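# Guide the ring along a buzz wire to its green end

## Task

Carry the ring along the wire to the green section at the far end and leave it hanging there by itself. Nothing, the ring included, may ever touch the thin part of the wire, or the attempt fails at once. When finished, release the ring and move the gripper away. The ring must stay in place without the robot holding it.

## Robot and tools

Setup: a single robot arm with seven revolute joints and a two-finger parallel gripper works over a table. The ring is threaded on a wire whose far end has a green section. The thin wire must never be touched by anything, including the ring. Loose objects may occasionally get a brief push from outside. Nothing may leave the table.

Scene frame: the origin sits on the table top directly under the arm base. +z points up, and +y lies to the left when facing along +x. The arm base may be slightly tilted relative to the table. Positions are in metres. The reported hand position becomes less accurate the farther the arm reaches.

Tool execute_actions: the argument actions is a list holding either zero items or exactly one item. An empty list changes nothing and just reports the current state. A motion item is {"rows": [...], "steps": n}, with n from 1 to 15 (default 15) and 1 to 15 rows. Each row drives one control step of 1/30 s. If there are fewer rows than steps, the last row is held for the remaining steps. A wait item is {"steps": n} with no rows, n up to 300. It counts steps from the previous result, and any time spent replying is included. The optional boolean pictures decides whether camera images come back; by default they do. A refused call sends nothing to the robot.

Row layout: a single list of 8 plain numbers for the one arm. The first seven are absolute joint target angles in radians, in this column order: waist, shoulder, upper arm roll, elbow, forearm roll, wrist pitch, wrist roll. These are in joint space, matching the Joint positions line, and are not offsets. The eighth number is the gripper opening command, from -1 (closed) to +1 (fully open). Stated joint ranges: waist -6.283..6.283, shoulder -2.059..2.094, upper arm roll -6.283..6.283, elbow -0.192..3.927, forearm roll -6.283..6.283, wrist pitch -1.693..3.142, wrist roll -6.283..6.283. A call is refused if any target is more than 0.010 rad beyond its range and also farther out than that joint's last reported angle. The true joint limits may differ from the stated ones by up to 0.010 rad in either direction. Targets beyond a true limit get cut to that limit, and the message "joint sent to its limit" may appear, possibly about an earlier action. If that message is missing, do not conclude the joint has room to go further.

Motion behaviour: joint targets move at no more than 3.14 rad/s, take 0.16 s to accelerate from rest, and are slowed together so that all joints arrive at the same time. On each step the commanded target stays within 0.623 rad of the measured angle. If a step's targets would put the gripper more than 70 mm from where it is measured, all targets get pulled back toward the current angles. Large moves therefore take several calls. Between calls the arm keeps heading for the last row sent. It stops doing so once it barely moves (a blocked or very slow move counts as barely moving) or once a step is HELD. After that, only a new action moves it on, though fingers that are mid-travel finish moving.

Gripper geometry: the fingers point along the gripper's +z axis and close along its y axis. end_effector_position is the point between the pads when the fingers are closed, about 2 cm short of the fingertips. Closing pushes the tips about 10 mm further along +z.

Gripping: grip_measured is the measured opening, on the same -1..1 scale as the command. To keep hold, command a value clearly below grip_measured; a larger gap means a harder squeeze, up to about 24 N per pad on objects up to about 6 cm wide. At -1, parts about 0.5 mm thick or more get full force. Resending grip_measured still squeezes lightly, and less for wider parts, which may slip. Closing fast can squeeze harder than normal.

Result lines: end_effector_position (m) and end_effector_quat_wxyz in the scene frame, plus linear (m/s) and angular (rad/s) velocities. Joint positions (rad) and Joint velocities (rad/s) follow column order, then the finger pad gap (m, 0.084 fully open; m/s). "joint command not followed" means the clearance check altered or blocked targets; mounting blocks and posts count as part of the arm. HELD flags steps where a row was not sent, in whole or in part. A TORQUE FAULT occurs when contact torque reaches a load limit (waist 47.5, shoulder 47.5, upper arm roll 28.5, elbow 28.5, forearm roll 28.5, wrist pitch 19, wrist roll 19 N m; held weight counts). The arm then backs that joint off, pauses 10 s and drops the rest of the call. MOTOR HOT appears from 65 °C while holding a load. At 80 °C an OVER-TEMPERATURE FAULT brakes the arm until it cools.

Cameras: cam_head_left, cam_head_right and cam_wrist, all 504x504 and returned in that order. Calibration uses OpenCV conventions, with T_world_to_cam mapping scene-frame points into the camera frame. The fixed cameras may be off by a couple of degrees and millimetres. The wrist camera's pose follows from the reported joints.

Tool zoom_image: camera (one of the three names) and region [x0, y0, x1, y1] in pixels, with the origin at the top-left and at most 504x504. It returns an enlarged view of that camera's latest image.

Tool show_instructions: no arguments. It shows the scene's reference pages.

Tool finished_scene: scene (integer). It ends that scene for good and reports whether the task succeeded. The ring must already hang on the green part unaided, with the gripper open and clear.

Avoid: any contact with the thin wire, dropping or flinging the ring, hard hits or pushes, torque faults, overheating, jerky motion, and knocking anything off the table.

Each tool is called as name(argument=value, ...) on one line, values as JSON.

Reference images:

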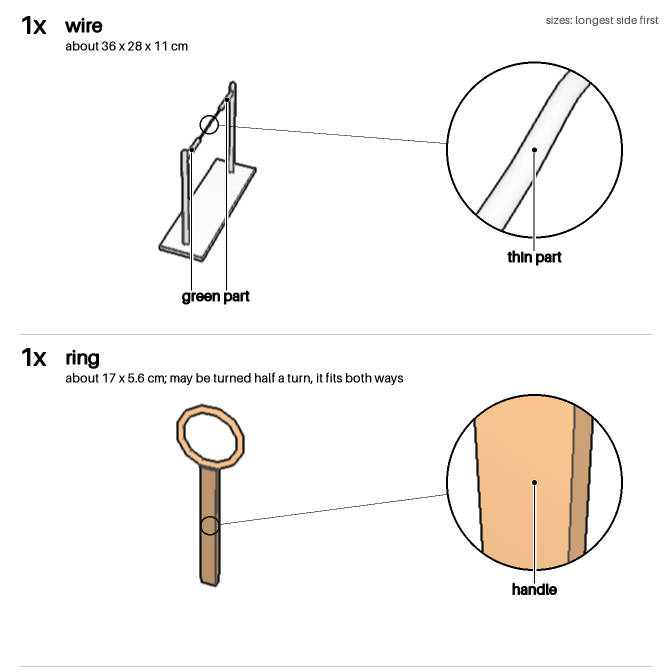

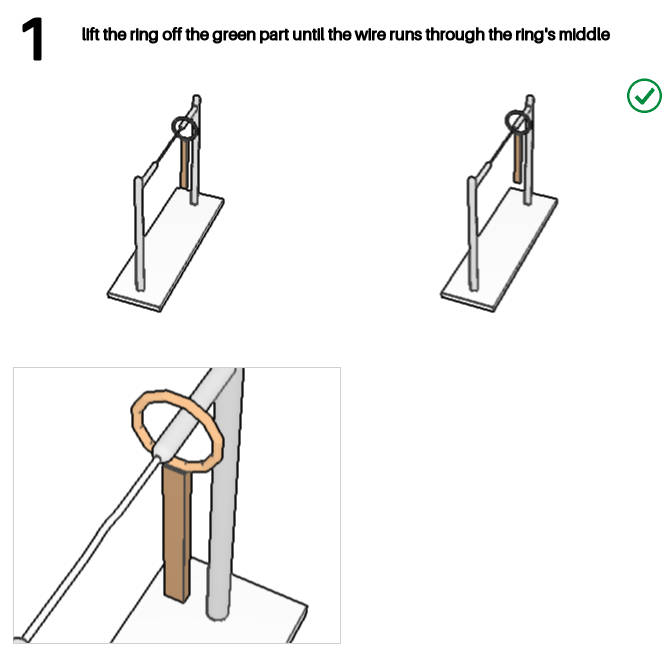

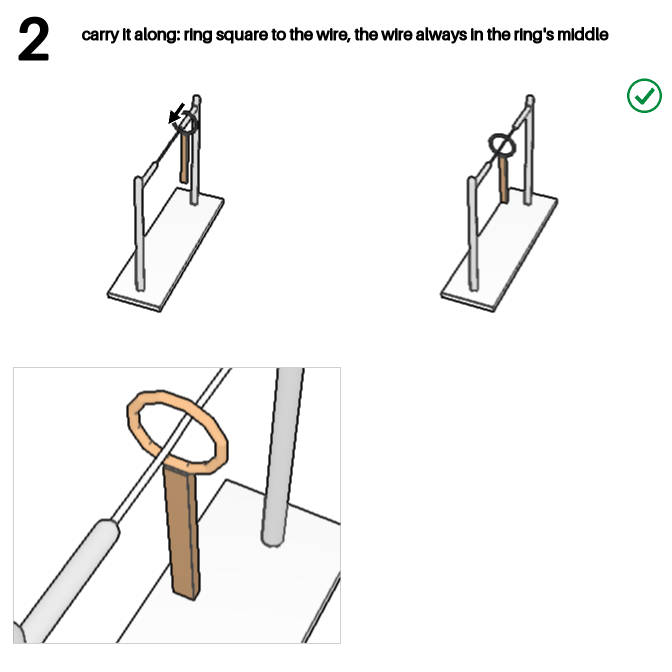

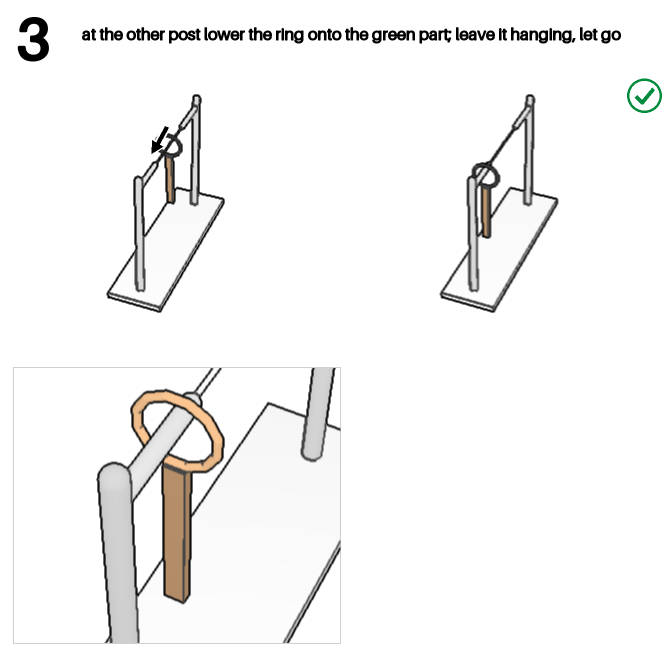

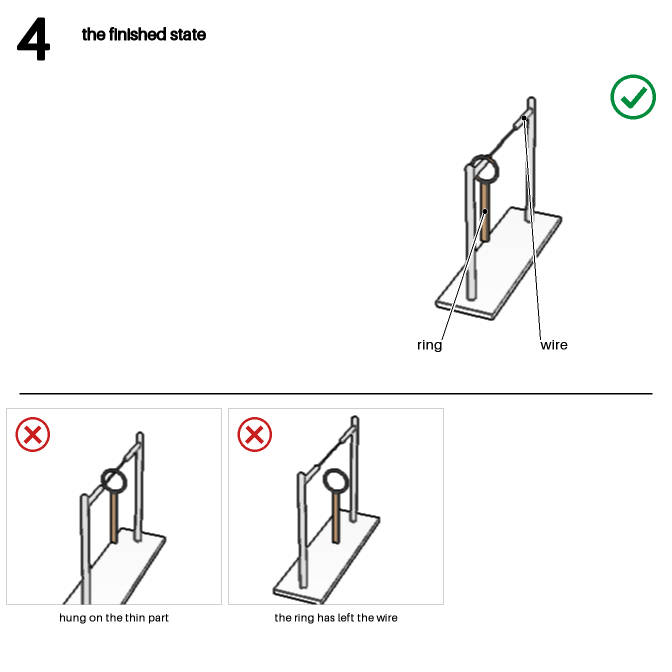

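## Session

execute_actions(actions=[])

Scene clock: 0.00 s of 4600.00 s.
end_effector_position=(+0.2611, -0.2834, +0.2420) grip_measured=+1.00 end_effector_quat_wxyz=(+0.082, +0.086, +0.988, +0.095) end_effector_velocity=(+0.001, +0.000, +0.001) end_effector_angular_velocity=(-0.002, -0.001, +0.003)
Joint positions: [-0.994 -0.128  0.059  0.708  0.33   0.91   2.15   0.084]
Joint velocities: [ 0.002 -0.001  0.     0.001 -0.    -0.    -0.    -0.   ]

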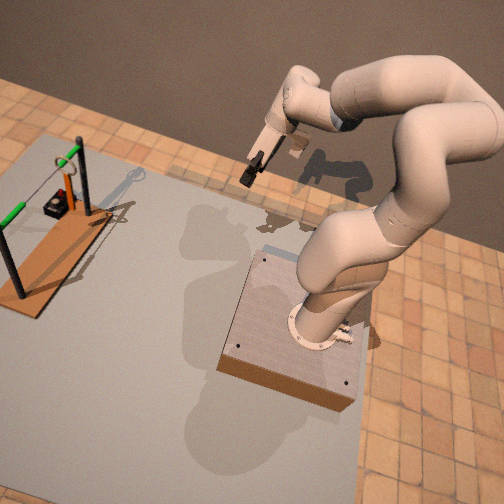

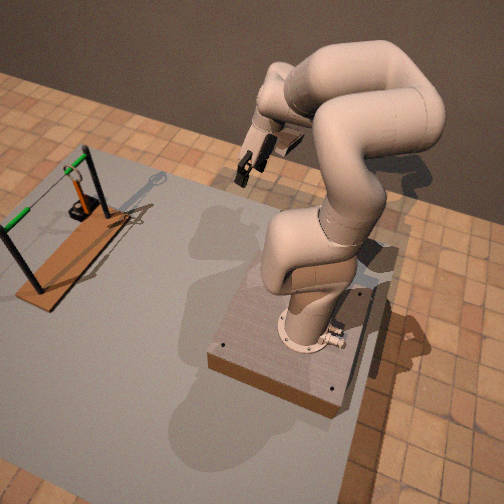

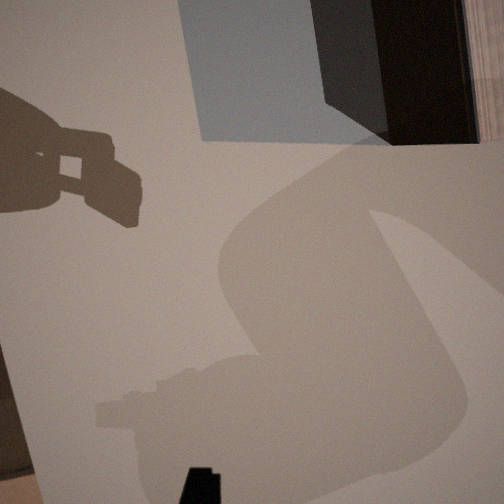

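zoom_image(camera="cam_head_left", region=[0, 120, 200, 320])

zoom_image(camera="cam_head_right", region=[0, 120, 200, 320])

Region (0, 120, 200, 320) of cam_head_left's 504x504 image, scaled by 2.520, with more detail than that image has.

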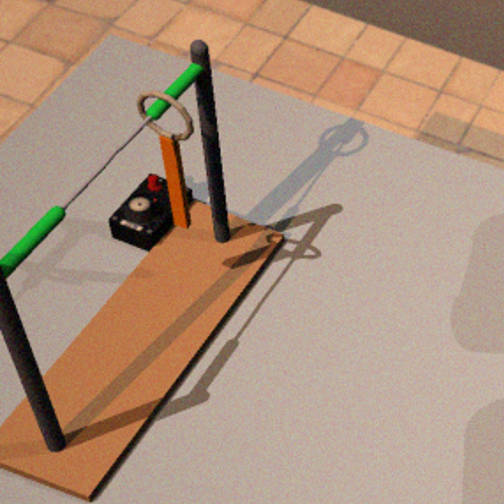

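Region (0, 120, 200, 320) of cam_head_right's 504x504 image, scaled by 2.520, with more detail than that image has.

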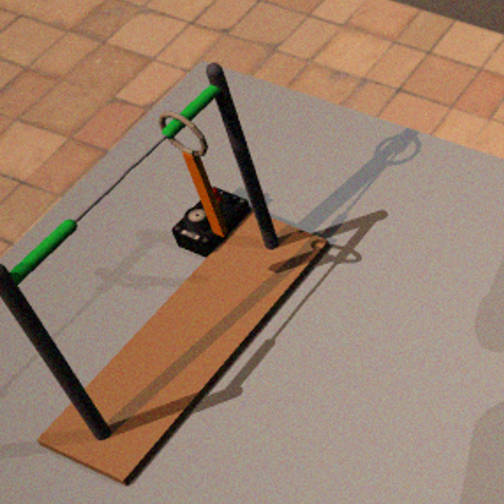

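execute_actions(actions=[{"rows": [[-0.18,0.712,0,0.635,0,-1.277,0,1]], "steps": 15}], pictures=false)

execute_actions(actions=[{"steps": 45}])

Scene clock: 19.50 s of 4600.00 s.
end_effector_position=(+0.3122, -0.2282, +0.1266) grip_measured=+1.00 end_effector_quat_wxyz=(+0.017, -0.225, +0.972, +0.069) end_effector_velocity=(+0.100, +0.165, -0.259) end_effector_angular_velocity=(-0.159, +0.076, +1.518)
Joint positions: [-0.692  0.176  0.035  0.678  0.193  0.606  1.846  0.084]
Joint velocities: [ 0.678  0.711 -0.045 -0.058 -0.255 -0.742 -0.744 -0.   ]
Steps of this call (steps 1 to 90: nothing new was sent; then 16.00 s passed at rest; steps 91 to 105: all 15 steps of this action). Readings (joint positions):
91: [-0.994 -0.128 0.059 0.708 0.330 0.910 2.150]
92: [-0.992 -0.126 0.059 0.708 0.329 0.907 2.147]
94: [-0.962 -0.096 0.052 0.708 0.312 0.873 2.114]
98: [-0.856 0.010 0.048 0.691 0.260 0.773 2.013]
105: the state above

Scene clock: 21.00 s of 4600.00 s.
end_effector_position=(+0.5330, -0.1066, +0.1858) grip_measured=+1.00 end_effector_quat_wxyz=(+0.058, +0.821, -0.081, +0.562) end_effector_velocity=(+0.002, +0.001, +0.009) end_effector_angular_velocity=(-0.036, -0.030, +0.014)
Joint positions: [-0.18   0.712 -0.     0.635  0.    -1.273  0.003  0.084]
Joint velocities: [ 0.001  0.001  0.     0.002 -0.    -0.036 -0.032 -0.   ]
Steps of this call (steps 1 to 45: the robot went on to your last target). Readings (joint positions):
1: [-0.670 0.200 0.034 0.676 0.185 0.580 1.820]
2: [-0.647 0.223 0.032 0.674 0.176 0.554 1.794]
4: [-0.602 0.271 0.029 0.670 0.159 0.497 1.737]
8: [-0.510 0.366 0.023 0.663 0.125 0.365 1.605]
45: the state above
camera_calibration (this result's frames):
cam_wrist: T_world_to_cam=[[-0.200294, -0.979716, 0.00628282, 0.0348531], [-0.381915, 0.0721705, -0.921375, 0.441443], [0.902232, -0.186946, -0.388624, -0.294174], [0, 0, 0, 1]] pos_world=[0.440988, -0.0527077, 0.292192]

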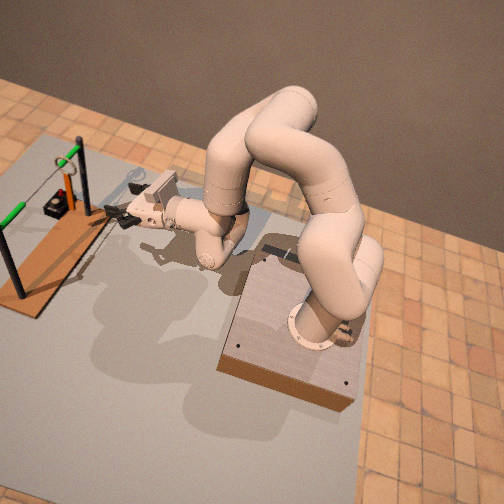

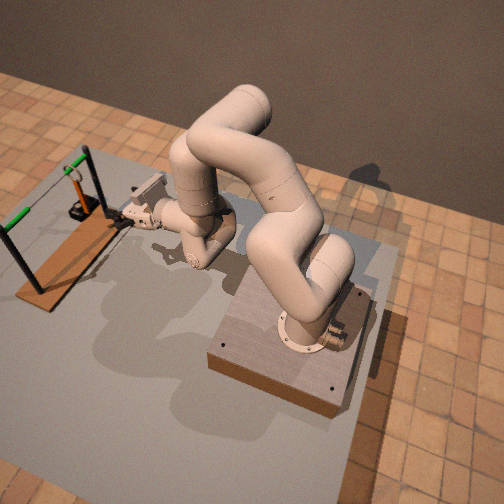

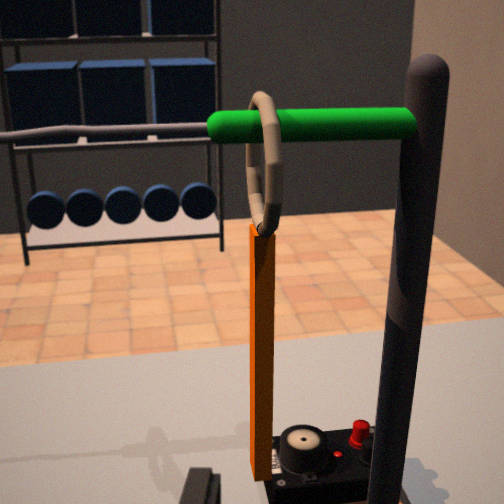

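execute_actions(actions=[{"rows": [[-0.137,0.891,0,0.920,0,-1.171,0,0.2]], "steps": 15}], pictures=false)

execute_actions(actions=[{"steps": 15}])

Scene clock: 30.17 s of 4600.00 s.
end_effector_position=(+0.6008, -0.0944, +0.1509) grip_measured=+0.19 end_effector_quat_wxyz=(+0.047, +0.822, -0.062, +0.564) end_effector_velocity=(+0.017, -0.004, -0.006) end_effector_angular_velocity=(-0.006, -0.006, -0.001)
Joint positions: [-0.138  0.886 -0.     0.912  0.    -1.174  0.     0.052]
Joint velocities: [ 0.004  0.041 -0.006  0.075  0.001  0.028 -0.001 -0.   ]
Steps of this call (steps 1 to 15: the robot went on to your last target; steps 16 to 90: nothing new was sent; then 5.67 s passed at rest; steps 91 to 105: all 15 steps of this action). Readings (joint positions):
91: [-0.180 0.712 -0.000 0.635 0.000 -1.277 -0.000]
92: [-0.180 0.713 -0.000 0.637 0.000 -1.276 0.000]
94: [-0.175 0.734 -0.001 0.670 0.000 -1.264 0.000]
98: [-0.151 0.834 0.000 0.830 -0.000 -1.205 -0.000]
105: the state above

Scene clock: 30.67 s of 4600.00 s.
end_effector_position=(+0.6027, -0.0940, +0.1501) grip_measured=+0.19 end_effector_quat_wxyz=(+0.047, +0.822, -0.062, +0.564) end_effector_velocity=(+0.001, +0.000, +0.000) end_effector_angular_velocity=(-0.001, -0.001, +0.001)
Joint positions: [-0.137  0.891 -0.     0.92   0.    -1.171  0.     0.052]
Joint velocities: [ 0.     0.     0.     0.002 -0.     0.    -0.001 -0.   ]
Steps of this call (steps 1 to 15: the robot went on to your last target). Readings (joint positions):
1: [-0.138 0.888 -0.000 0.914 0.000 -1.173 0.000]
2: [-0.138 0.888 -0.000 0.916 0.000 -1.173 0.000]
4: [-0.138 0.889 -0.000 0.918 0.000 -1.172 0.000]
8: [-0.137 0.890 -0.000 0.919 0.000 -1.171 0.000]
15: the state above
The arm was judged still, so your last target was given up. Only a new action makes it travel on or press farther. Fingers that are still opening or closing keep moving.
camera_calibration (this result's frames):
cam_wrist: T_world_to_cam=[[-0.156468, -0.987638, 0.00939301, 0.0338485], [-0.381973, 0.051739, -0.922724, 0.432605], [0.910832, -0.147965, -0.385346, -0.370588], [0, 0, 0, 1]] pos_world=[0.508083, -0.0437864, 0.256052]

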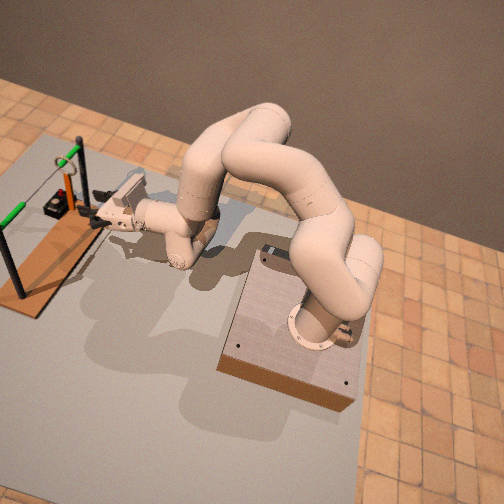

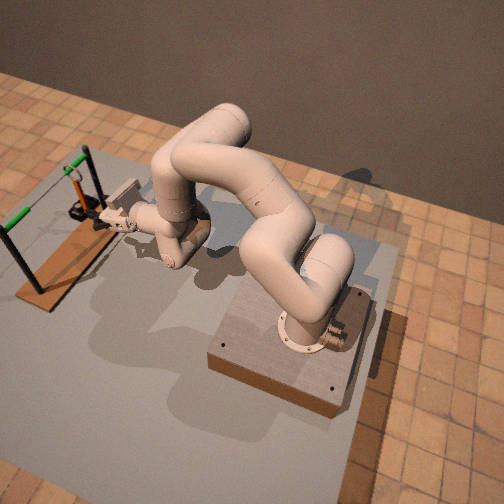

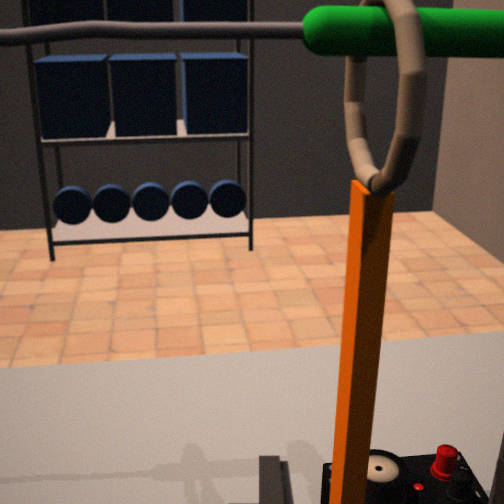

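execute_actions(actions=[{"rows": [[-0.137,0.954,0,1.132,0,-1.022,0,0.2]], "steps": 15}], pictures=false)

execute_actions(actions=[{"steps": 12}])

Scene clock: 41.63 s of 4600.00 s.
end_effector_position=(+0.6587, -0.1027, +0.1499) grip_measured=+0.19 end_effector_quat_wxyz=(+0.047, +0.822, -0.062, +0.564) end_effector_velocity=(+0.011, -0.002, +0.000) end_effector_angular_velocity=(-0.001, +0.002, +0.001)
Joint positions: [-0.137  0.953 -0.     1.127 -0.    -1.025 -0.     0.052]
Joint velocities: [ 0.     0.013 -0.     0.042 -0.     0.031 -0.001 -0.   ]
Steps of this call (steps 1 to 90: nothing new was sent; then 7.47 s passed at rest; steps 91 to 105: all 15 steps of this action). Readings (joint positions):
91: [-0.137 0.891 0.000 0.920 -0.000 -1.171 -0.000]
92: [-0.137 0.892 -0.000 0.922 -0.000 -1.169 -0.000]
94: [-0.137 0.902 -0.000 0.954 -0.000 -1.145 -0.000]
98: [-0.137 0.938 0.000 1.083 0.000 -1.059 0.000]
105: the state above

Scene clock: 42.03 s of 4600.00 s.
end_effector_position=(+0.6600, -0.1029, +0.1503) grip_measured=+0.19 end_effector_quat_wxyz=(+0.047, +0.822, -0.062, +0.564) end_effector_velocity=(+0.001, +0.001, +0.002) end_effector_angular_velocity=(-0.000, -0.004, +0.001)
Joint positions: [-0.137  0.954 -0.     1.132 -0.    -1.022 -0.     0.052]
Joint velocities: [ 0.002 -0.001 -0.     0.003  0.     0.001  0.    -0.   ]
Steps of this call (steps 1 to 12: the robot went on to your last target). Readings (joint positions):
1: [-0.137 0.953 -0.000 1.128 -0.000 -1.024 -0.000]
2: [-0.137 0.953 -0.000 1.129 -0.000 -1.024 -0.000]
4: [-0.137 0.954 -0.000 1.130 -0.000 -1.023 -0.000]
8: [-0.137 0.954 -0.000 1.131 -0.000 -1.022 -0.000]
12: the state above
camera_calibration (this result's frames):
cam_wrist: T_world_to_cam=[[-0.156402, -0.987649, 0.00937789, 0.0339598], [-0.382092, 0.0517464, -0.922674, 0.455189], [0.910793, -0.147891, -0.385466, -0.423975], [0, 0, 0, 1]] pos_world=[0.565389, -0.0527162, 0.256245]

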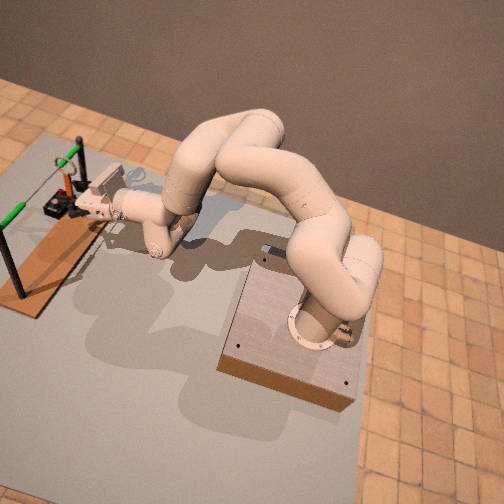

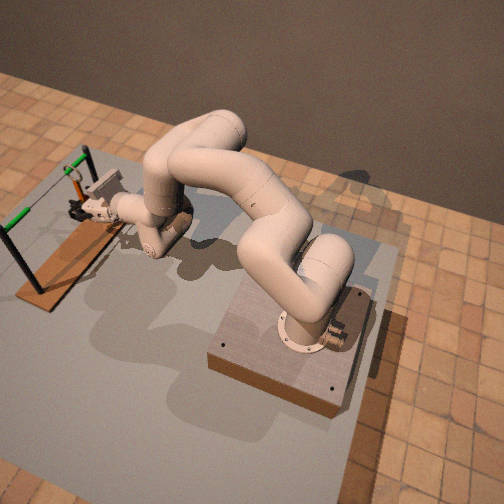

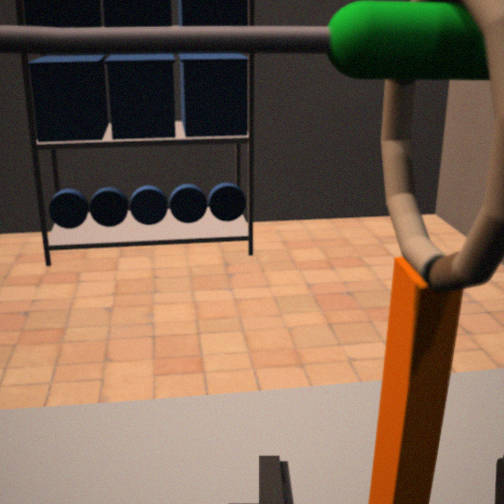

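execute_actions(actions=[{"rows": [[-0.137,0.954,0,1.132,0,-1.022,0,-0.4],[-0.137,0.954,0,1.132,0,-1.022,0,-0.5],[-0.137,0.954,0,1.132,0,-1.022,0,-0.6],[-0.137,0.954,0,1.132,0,-1.022,0,-0.7],[-0.137,0.954,0,1.132,0,-1.022,0,-0.8],[-0.137,0.954,0,1.132,0,-1.022,0,-1]], "steps": 15}], pictures=false)

execute_actions(actions=[{"steps": 15}])

Scene clock: 47.17 s of 4600.00 s.
end_effector_position=(+0.6601, -0.1029, +0.1503) grip_measured=-0.82 end_effector_quat_wxyz=(+0.047, +0.822, -0.062, +0.564) end_effector_velocity=(+0.000, -0.000, +0.000) end_effector_angular_velocity=(-0.001, -0.000, -0.000)
Joint positions: [-0.137  0.954  0.     1.132 -0.    -1.022 -0.     0.008]
Joint velocities: [-0.     0.    -0.     0.001 -0.    -0.    -0.001 -0.   ]
Steps of this call (steps 1 to 15: the robot went on to your last target; steps 16 to 90: nothing new was sent; then 1.63 s passed at rest; steps 91 to 105: all 15 steps of this action). Readings (joint positions):
91: [-0.137 0.954 0.000 1.132 -0.000 -1.022 0.000]
92: [-0.137 0.954 -0.000 1.132 0.000 -1.022 0.000]
94: [-0.137 0.954 0.000 1.132 0.000 -1.022 -0.000]
98: [-0.137 0.954 0.000 1.132 -0.000 -1.022 -0.000]
105: the state above

Scene clock: 47.67 s of 4600.00 s.
end_effector_position=(+0.6601, -0.1029, +0.1503) grip_measured=-0.82 end_effector_quat_wxyz=(+0.047, +0.822, -0.062, +0.564) end_effector_velocity=(+0.000, +0.000, +0.000) end_effector_angular_velocity=(+0.001, -0.001, -0.000)
Joint positions: [-0.137  0.954  0.     1.132 -0.    -1.022 -0.     0.008]
Joint velocities: [ 0.    -0.001  0.    -0.     0.    -0.     0.001  0.   ]
Steps of this call (steps 1 to 15: the robot went on to your last target). Readings (joint positions):
1: [-0.137 0.954 0.000 1.132 -0.000 -1.022 -0.000]
2: [-0.137 0.954 0.000 1.132 -0.000 -1.022 -0.000]
4: [-0.137 0.954 0.000 1.132 -0.000 -1.022 -0.000]
8: [-0.137 0.954 0.000 1.132 -0.000 -1.022 -0.000]
15: the state above
The arm was judged still, so your last target was given up. Only a new action makes it travel on or press farther. Fingers that are still opening or closing keep moving.
camera_calibration (this result's frames):
cam_wrist: T_world_to_cam=[[-0.156395, -0.98765, 0.00937513, 0.0339604], [-0.38203, 0.0517358, -0.922701, 0.455198], [0.910821, -0.147887, -0.385403, -0.424045], [0, 0, 0, 1]] pos_world=[0.565439, -0.0527197, 0.256265]

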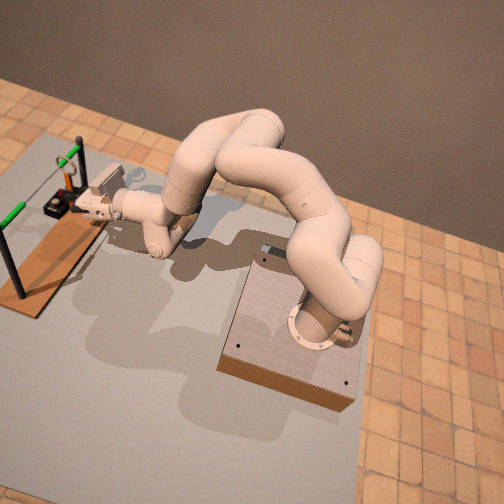

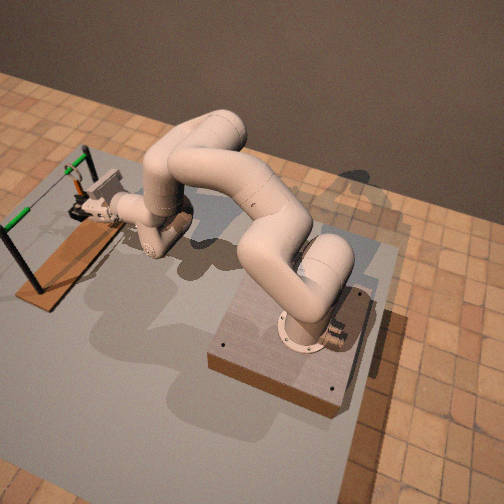

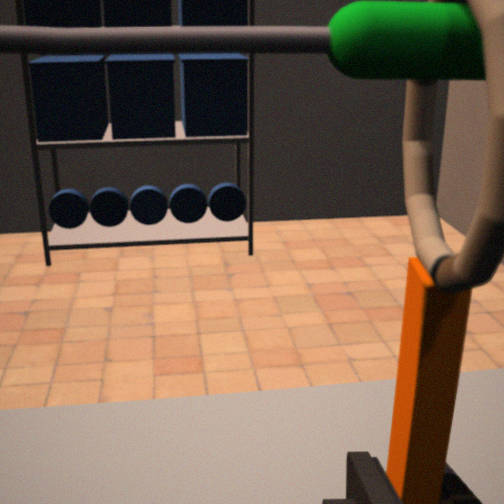

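execute_actions(actions=[{"rows": [[-0.137,0.9015,0,1.101,0,-1.000,0,-1]], "steps": 15}], pictures=false)

execute_actions(actions=[{"steps": 10}])

zoom_image(camera="cam_head_left", region=[0, 120, 140, 260])

zoom_image(camera="cam_head_right", region=[0, 120, 140, 260])

Scene clock: 51.90 s of 4600.00 s.
end_effector_position=(+0.6598, -0.1027, +0.1667) grip_measured=-0.82 end_effector_quat_wxyz=(+0.047, +0.822, -0.062, +0.564) end_effector_velocity=(+0.000, +0.000, +0.002) end_effector_angular_velocity=(+0.000, -0.001, +0.000)
Joint positions: [-0.137  0.902  0.     1.101 -0.    -1.    -0.     0.008]
Joint velocities: [ 0.001 -0.007 -0.    -0.004 -0.     0.003  0.001  0.   ]
Steps of this call (steps 1 to 90: nothing new was sent; then 0.73 s passed at rest; steps 91 to 105: all 15 steps of this action). Readings (joint positions):
91: [-0.137 0.954 -0.000 1.132 0.000 -1.022 0.000]
92: [-0.137 0.952 0.000 1.131 0.000 -1.021 0.000]
94: [-0.137 0.936 0.000 1.119 -0.000 -1.013 -0.000]
98: [-0.137 0.909 -0.000 1.107 0.000 -1.004 0.000]
105: the state above

Scene clock: 52.23 s of 4600.00 s.
end_effector_position=(+0.6599, -0.1027, +0.1671) grip_measured=-0.82 end_effector_quat_wxyz=(+0.047, +0.822, -0.062, +0.564) end_effector_velocity=(-0.000, +0.001, -0.001) end_effector_angular_velocity=(-0.000, +0.001, +0.002)
Joint positions: [-0.137  0.902  0.     1.101  0.    -1.    -0.     0.008]
Joint velocities: [ 0.002 -0.    -0.    -0.001 -0.    -0.    -0.     0.   ]
Steps of this call (steps 1 to 10: the robot went on to your last target). Readings (joint positions):
1: [-0.137 0.902 0.000 1.101 -0.000 -1.000 -0.000]
2: [-0.137 0.902 0.000 1.101 -0.000 -1.000 -0.000]
4: [-0.137 0.902 0.000 1.101 0.000 -1.000 -0.000]
8: [-0.137 0.902 0.000 1.101 0.000 -1.000 -0.000]
10: the state above
camera_calibration (this result's frames):
cam_wrist: T_world_to_cam=[[-0.1564, -0.987649, 0.00937655, 0.0339231], [-0.382543, 0.0518199, -0.922483, 0.470936], [0.910604, -0.147863, -0.385923, -0.417168], [0, 0, 0, 1]] pos_world=[0.565333, -0.0525834, 0.273118]

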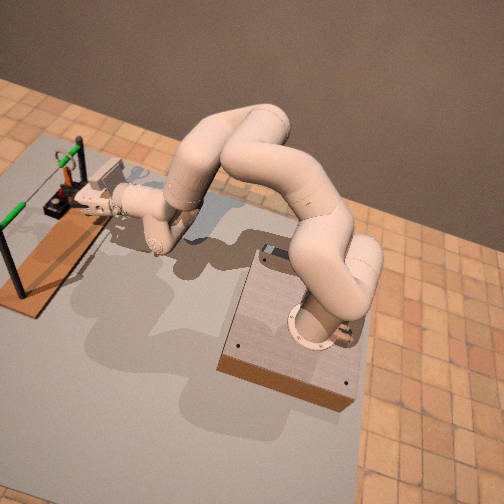

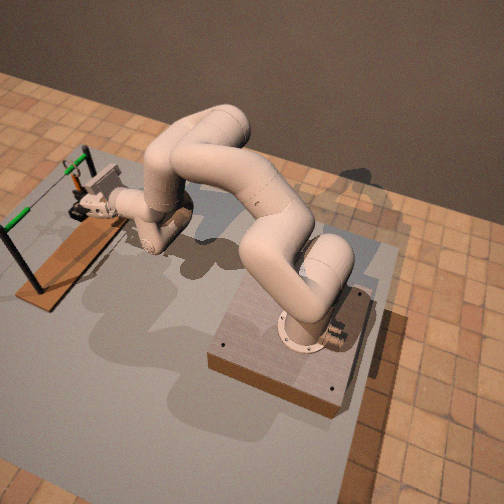

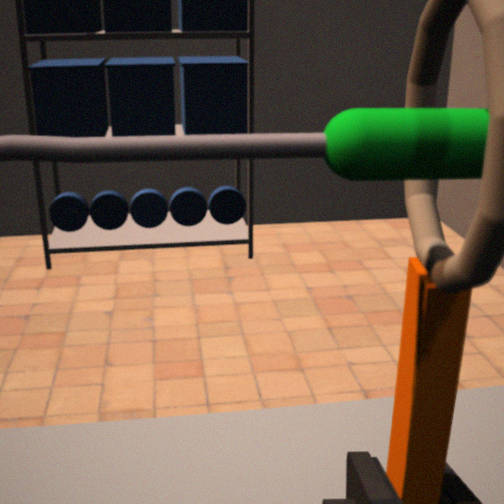

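Region (0, 120, 140, 260) of cam_head_left's 504x504 image, scaled by 3.600, with more detail than that image has.

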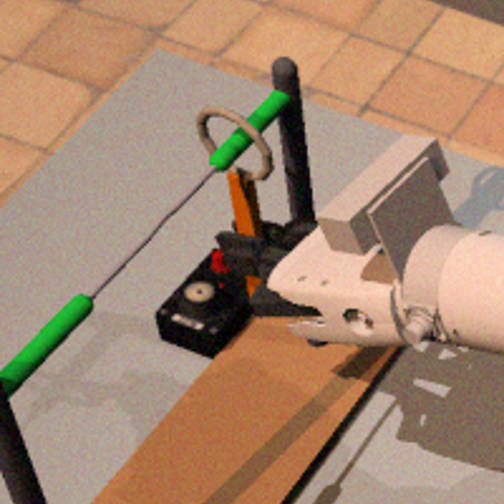

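Region (0, 120, 140, 260) of cam_head_right's 504x504 image, scaled by 3.600, with more detail than that image has.

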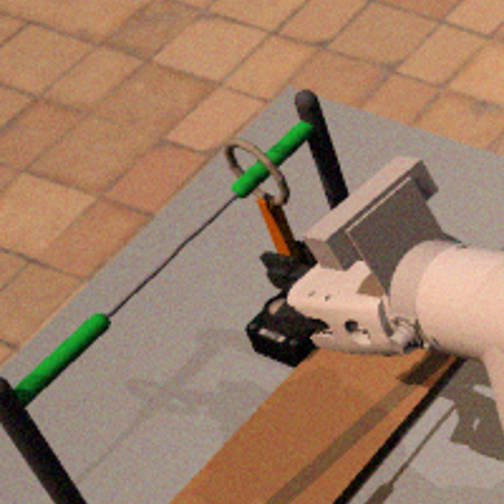

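execute_actions(actions=[{"rows": [[-0.005,0.9022,0,1.0819,0,-1.0203,0,-1]], "steps": 15}], pictures=false)

execute_actions(actions=[{"steps": 10}])

zoom_image(camera="cam_head_left", region=[0, 120, 140, 260])

zoom_image(camera="cam_head_right", region=[0, 120, 140, 260])

Scene clock: 61.03 s of 4600.00 s.
end_effector_position=(+0.6616, -0.0183, +0.1638) grip_measured=-0.82 end_effector_quat_wxyz=(+0.012, +0.824, -0.009, +0.566) end_effector_velocity=(+0.000, +0.009, +0.002) end_effector_angular_velocity=(-0.006, -0.005, +0.014)
Joint positions: [-0.009  0.902 -0.002  1.082  0.    -1.02   0.     0.008]
Joint velocities: [ 0.019 -0.002 -0.007 -0.002  0.001 -0.005 -0.001  0.   ]
Steps of this call (steps 1 to 15: the robot went on to your last target; steps 16 to 90: nothing new was sent; then 5.30 s passed at rest; steps 91 to 105: all 15 steps of this action). Readings (joint positions):
91: [-0.137 0.902 -0.000 1.101 0.000 -1.000 -0.000]
92: [-0.135 0.901 -0.001 1.101 0.000 -1.000 0.000]
94: [-0.111 0.901 -0.006 1.097 0.001 -1.005 0.000]
98: [-0.034 0.902 0.005 1.086 -0.001 -1.015 -0.000]
105: the state above

Scene clock: 61.37 s of 4600.00 s.
end_effector_position=(+0.6615, -0.0152, +0.1637) grip_measured=-0.82 end_effector_quat_wxyz=(+0.010, +0.824, -0.008, +0.566) end_effector_velocity=(-0.000, +0.002, -0.001) end_effector_angular_velocity=(+0.000, +0.002, +0.003)
Joint positions: [-0.005  0.902 -0.     1.082  0.    -1.02   0.     0.008]
Joint velocities: [ 0.002  0.002  0.001 -0.    -0.    -0.    -0.     0.   ]
Steps of this call (steps 1 to 10: the robot went on to your last target). Readings (joint positions):
1: [-0.008 0.902 -0.002 1.082 0.000 -1.020 0.000]
2: [-0.008 0.902 -0.001 1.082 0.000 -1.020 0.000]
4: [-0.006 0.902 -0.001 1.082 0.000 -1.020 0.000]
8: [-0.006 0.902 -0.000 1.082 0.000 -1.020 0.000]
10: the state above
camera_calibration (this result's frames):
cam_wrist: T_world_to_cam=[[-0.0256035, -0.999622, 0.00996791, 0.0338343], [-0.386376, 0.000699024, -0.922341, 0.465593], [0.921986, -0.0274665, -0.386248, -0.412668], [0, 0, 0, 1]] pos_world=[0.561234, 0.0221615, 0.269706]

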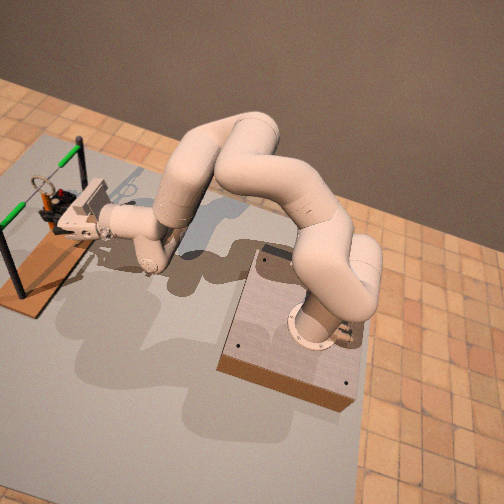

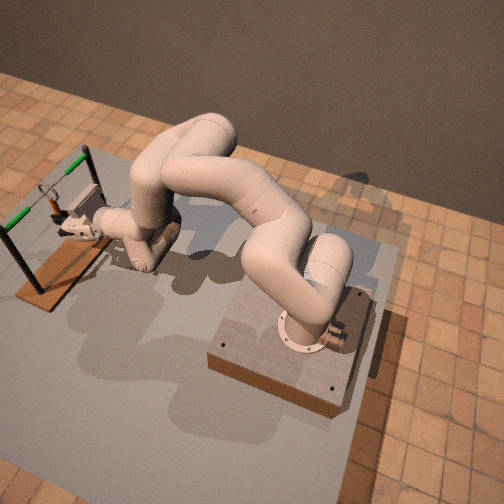

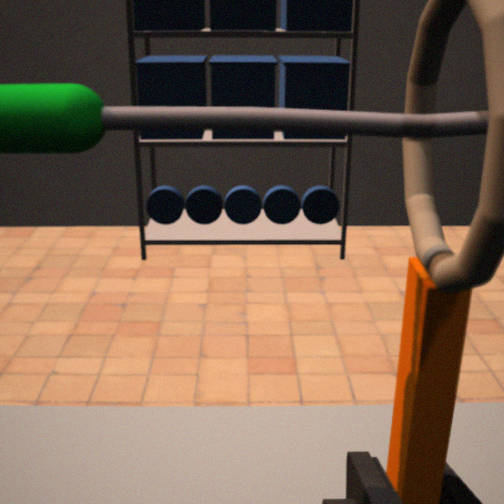

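Region (0, 120, 140, 260) of cam_head_left's 504x504 image, scaled by 3.600, with more detail than that image has.

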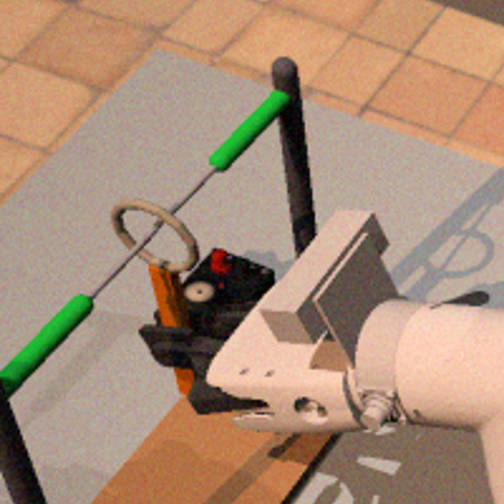

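Region (0, 120, 140, 260) of cam_head_right's 504x504 image, scaled by 3.600, with more detail than that image has.

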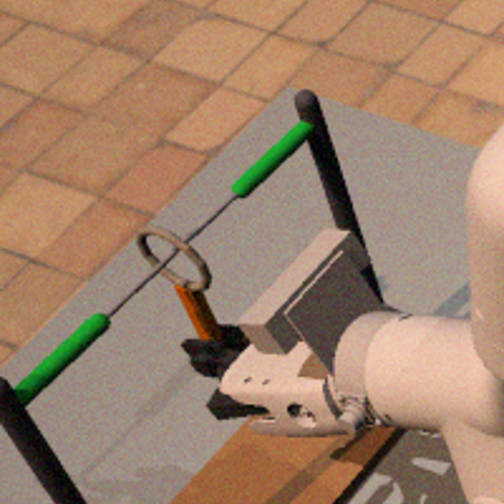

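execute_actions(actions=[{"rows": [[0.120,0.909,0,1.101,0,-1.008,0,-1]], "steps": 15}], pictures=false)

execute_actions(actions=[{"steps": 10}])

zoom_image(camera="cam_head_right", region=[0, 140, 140, 280])

Scene clock: 64.83 s of 4600.00 s.
end_effector_position=(+0.6633, +0.0649, +0.1629) grip_measured=-0.82 end_effector_quat_wxyz=(-0.024, +0.824, +0.043, +0.565) end_effector_velocity=(+0.000, +0.010, -0.001) end_effector_angular_velocity=(-0.003, +0.001, +0.015)
Joint positions: [ 0.116  0.909 -0.002  1.1    0.    -1.008  0.     0.008]
Joint velocities: [ 0.017  0.003 -0.003  0.005  0.     0.003 -0.     0.   ]
Steps of this call (steps 1 to 15: the robot went on to your last target; steps 16 to 89: nothing new was sent; steps 90 to 104: all 15 steps of this action). Readings (joint positions):
90: [-0.005 0.902 -0.000 1.082 0.000 -1.020 0.000]
91: [-0.003 0.902 -0.001 1.082 0.000 -1.020 0.000]
93: [0.021 0.904 -0.006 1.086 0.001 -1.017 0.000]
97: [0.096 0.907 0.006 1.097 -0.001 -1.011 -0.000]
104: the state above

Scene clock: 65.17 s of 4600.00 s.
end_effector_position=(+0.6632, +0.0679, +0.1630) grip_measured=-0.82 end_effector_quat_wxyz=(-0.025, +0.824, +0.044, +0.565) end_effector_velocity=(-0.001, +0.002, -0.000) end_effector_angular_velocity=(-0.000, +0.001, +0.003)
Joint positions: [ 0.12   0.909 -0.     1.101  0.    -1.008  0.     0.008]
Joint velocities: [ 0.002  0.     0.001 -0.001 -0.    -0.    -0.001 -0.   ]
Steps of this call (steps 1 to 10: the robot went on to your last target). Readings (joint positions):
1: [0.117 0.909 -0.002 1.101 0.000 -1.008 0.000]
2: [0.118 0.909 -0.001 1.101 0.000 -1.008 0.000]
4: [0.119 0.909 -0.001 1.101 0.000 -1.008 0.000]
8: [0.119 0.909 -0.000 1.101 0.000 -1.008 0.000]
10: the state above
camera_calibration (this result's frames):
cam_wrist: T_world_to_cam=[[0.0992771, -0.995007, 0.0102607, 0.0338166], [-0.384353, -0.0478562, -0.921945, 0.467394], [0.917833, 0.0875843, -0.387185, -0.417104], [0, 0, 0, 1]] pos_world=[0.559119, 0.0925472, 0.269068]

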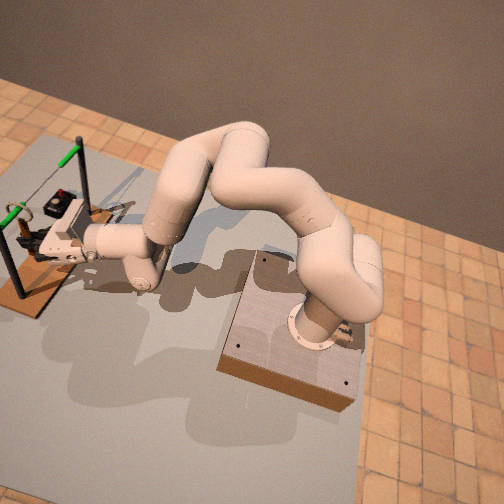

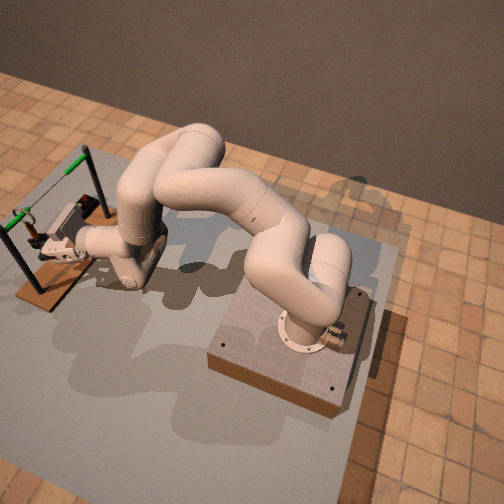

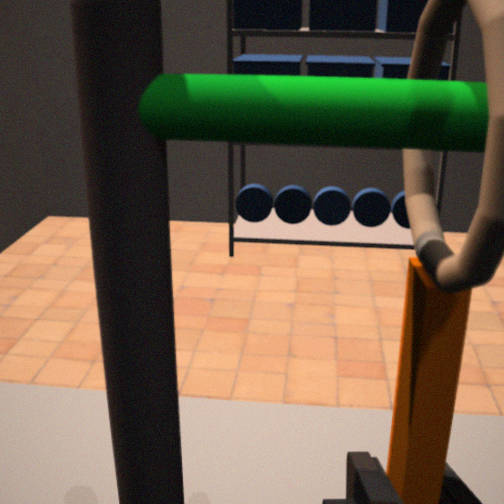

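Region (0, 140, 140, 280) of cam_head_right's 504x504 image, scaled by 3.600, with more detail than that image has.

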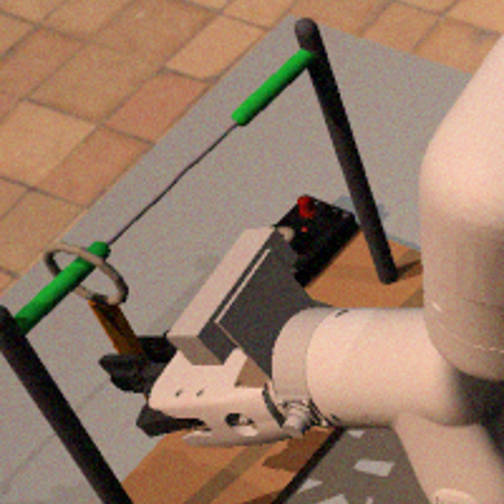

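execute_actions(actions=[{"rows": [[0.128,0.944,0,1.123,0,-1.021,0,-1]], "steps": 15}], pictures=false)

execute_actions(actions=[{"rows": [[0.128,0.944,0,1.123,0,-1.021,0,-0.2]], "steps": 12}], pictures=false)

execute_actions(actions=[{"rows": [[0.128,0.80,0,0.74,0,-1.26,0,-0.2]], "steps": 15}], pictures=false)

execute_actions(actions=[{"steps": 20}])

Scene clock: 69.30 s of 4600.00 s.
end_effector_position=(+0.6632, +0.0734, +0.1521) grip_measured=-0.82 end_effector_quat_wxyz=(-0.028, +0.823, +0.047, +0.565) end_effector_velocity=(-0.000, +0.001, -0.002) end_effector_angular_velocity=(+0.001, +0.001, +0.001)
Joint positions: [ 0.128  0.943 -0.     1.123  0.    -1.021  0.     0.008]
Joint velocities: [ 0.001  0.005  0.001  0.002 -0.001 -0.002  0.001  0.   ]
Steps of this call (steps 1 to 15: the robot went on to your last target; steps 16 to 90: nothing new was sent; then 0.63 s passed at rest; steps 91 to 105: all 15 steps of this action). Readings (joint positions):
91: [0.120 0.909 -0.000 1.101 -0.000 -1.008 -0.000]
92: [0.120 0.910 -0.000 1.102 0.000 -1.009 0.000]
94: [0.123 0.922 -0.001 1.110 0.000 -1.013 0.000]
98: [0.127 0.939 0.001 1.119 -0.000 -1.019 -0.000]
105: the state above

Scene clock: 69.70 s of 4600.00 s.
end_effector_position=(+0.6631, +0.0735, +0.1519) grip_measured=-0.22 end_effector_quat_wxyz=(-0.028, +0.823, +0.048, +0.565) end_effector_velocity=(+0.000, -0.000, +0.000) end_effector_angular_velocity=(+0.000, -0.000, -0.000)
Joint positions: [ 0.128  0.944 -0.     1.123  0.    -1.021  0.     0.035]
Joint velocities: [-0.001 -0.001  0.    -0.    -0.    -0.     0.     0.001]
Steps of this call (steps 1 to 12: all 12 steps of this action). Readings (joint positions):
1: [0.128 0.944 -0.000 1.123 0.000 -1.021 0.000]
2: [0.128 0.944 -0.000 1.123 0.000 -1.021 0.000]
4: [0.128 0.944 -0.000 1.123 0.000 -1.021 0.000]
8: [0.128 0.944 -0.000 1.123 0.000 -1.021 0.000]
12: the state above

Scene clock: 70.20 s of 4600.00 s.
end_effector_position=(+0.5670, +0.0630, +0.1643) grip_measured=-0.21 end_effector_quat_wxyz=(-0.028, +0.824, +0.048, +0.565) end_effector_velocity=(-0.046, -0.005, +0.019) end_effector_angular_velocity=(+0.001, -0.025, +0.001)
Joint positions: [ 0.128  0.807 -0.     0.758 -0.    -1.248 -0.     0.035]
Joint velocities: [ 0.    -0.076  0.    -0.174  0.    -0.123 -0.002 -0.   ]
Steps of this call (steps 1 to 15: all 15 steps of this action). Readings (joint positions):
1: [0.128 0.944 -0.000 1.123 0.000 -1.021 0.000]
2: [0.128 0.943 0.000 1.121 0.000 -1.023 -0.000]
4: [0.128 0.928 0.000 1.088 0.000 -1.045 0.000]
8: [0.128 0.867 -0.000 0.918 -0.000 -1.148 -0.000]
15: the state above

Scene clock: 70.87 s of 4600.00 s.
end_effector_position=(+0.5620, +0.0625, +0.1655) grip_measured=-0.21 end_effector_quat_wxyz=(-0.028, +0.823, +0.048, +0.565) end_effector_velocity=(-0.000, -0.001, +0.000) end_effector_angular_velocity=(+0.001, -0.000, -0.001)
Joint positions: [ 0.128  0.8    0.     0.74   0.    -1.26   0.     0.035]
Joint velocities: [-0.001 -0.    -0.    -0.    -0.    -0.     0.001  0.   ]
Steps of this call (steps 1 to 20: the robot went on to your last target). Readings (joint positions):
1: [0.128 0.805 -0.000 0.753 -0.000 -1.252 0.000]
2: [0.128 0.803 0.000 0.750 0.000 -1.254 0.000]
4: [0.128 0.802 0.000 0.746 0.000 -1.257 0.000]
8: [0.128 0.801 0.000 0.742 0.000 -1.259 0.000]
20: the state above
camera_calibration (this result's frames):
cam_wrist: T_world_to_cam=[[0.107741, -0.994127, 0.0101405, 0.0336603], [-0.383962, -0.0510168, -0.921939, 0.430511], [0.917042, 0.0954369, -0.387203, -0.322807], [0, 0, 0, 1]] pos_world=[0.457701, 0.0862337, 0.271571]

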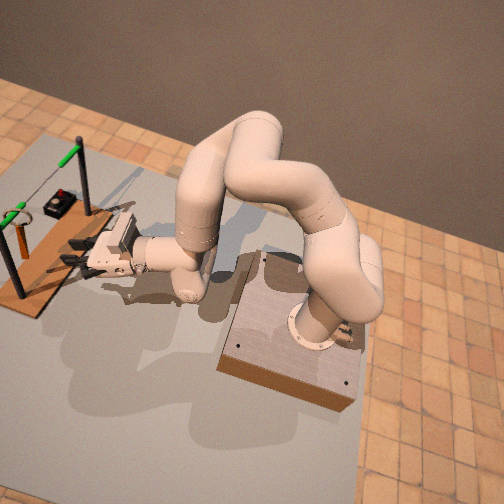

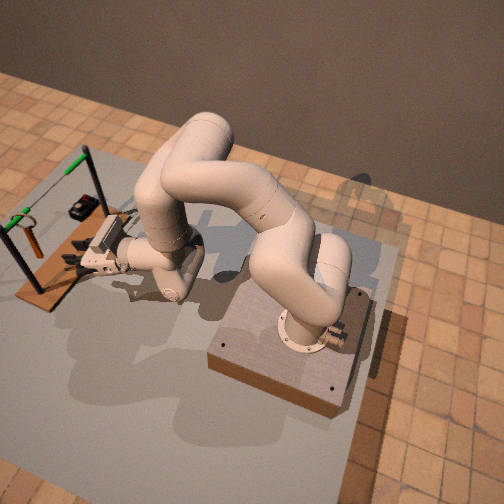

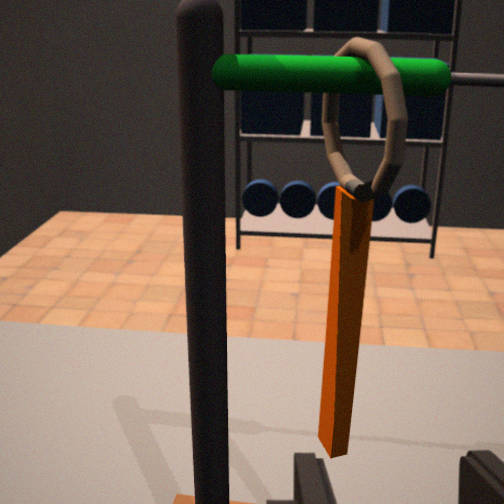

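finished_scene(scene=1)

The scene is finished: the task was done.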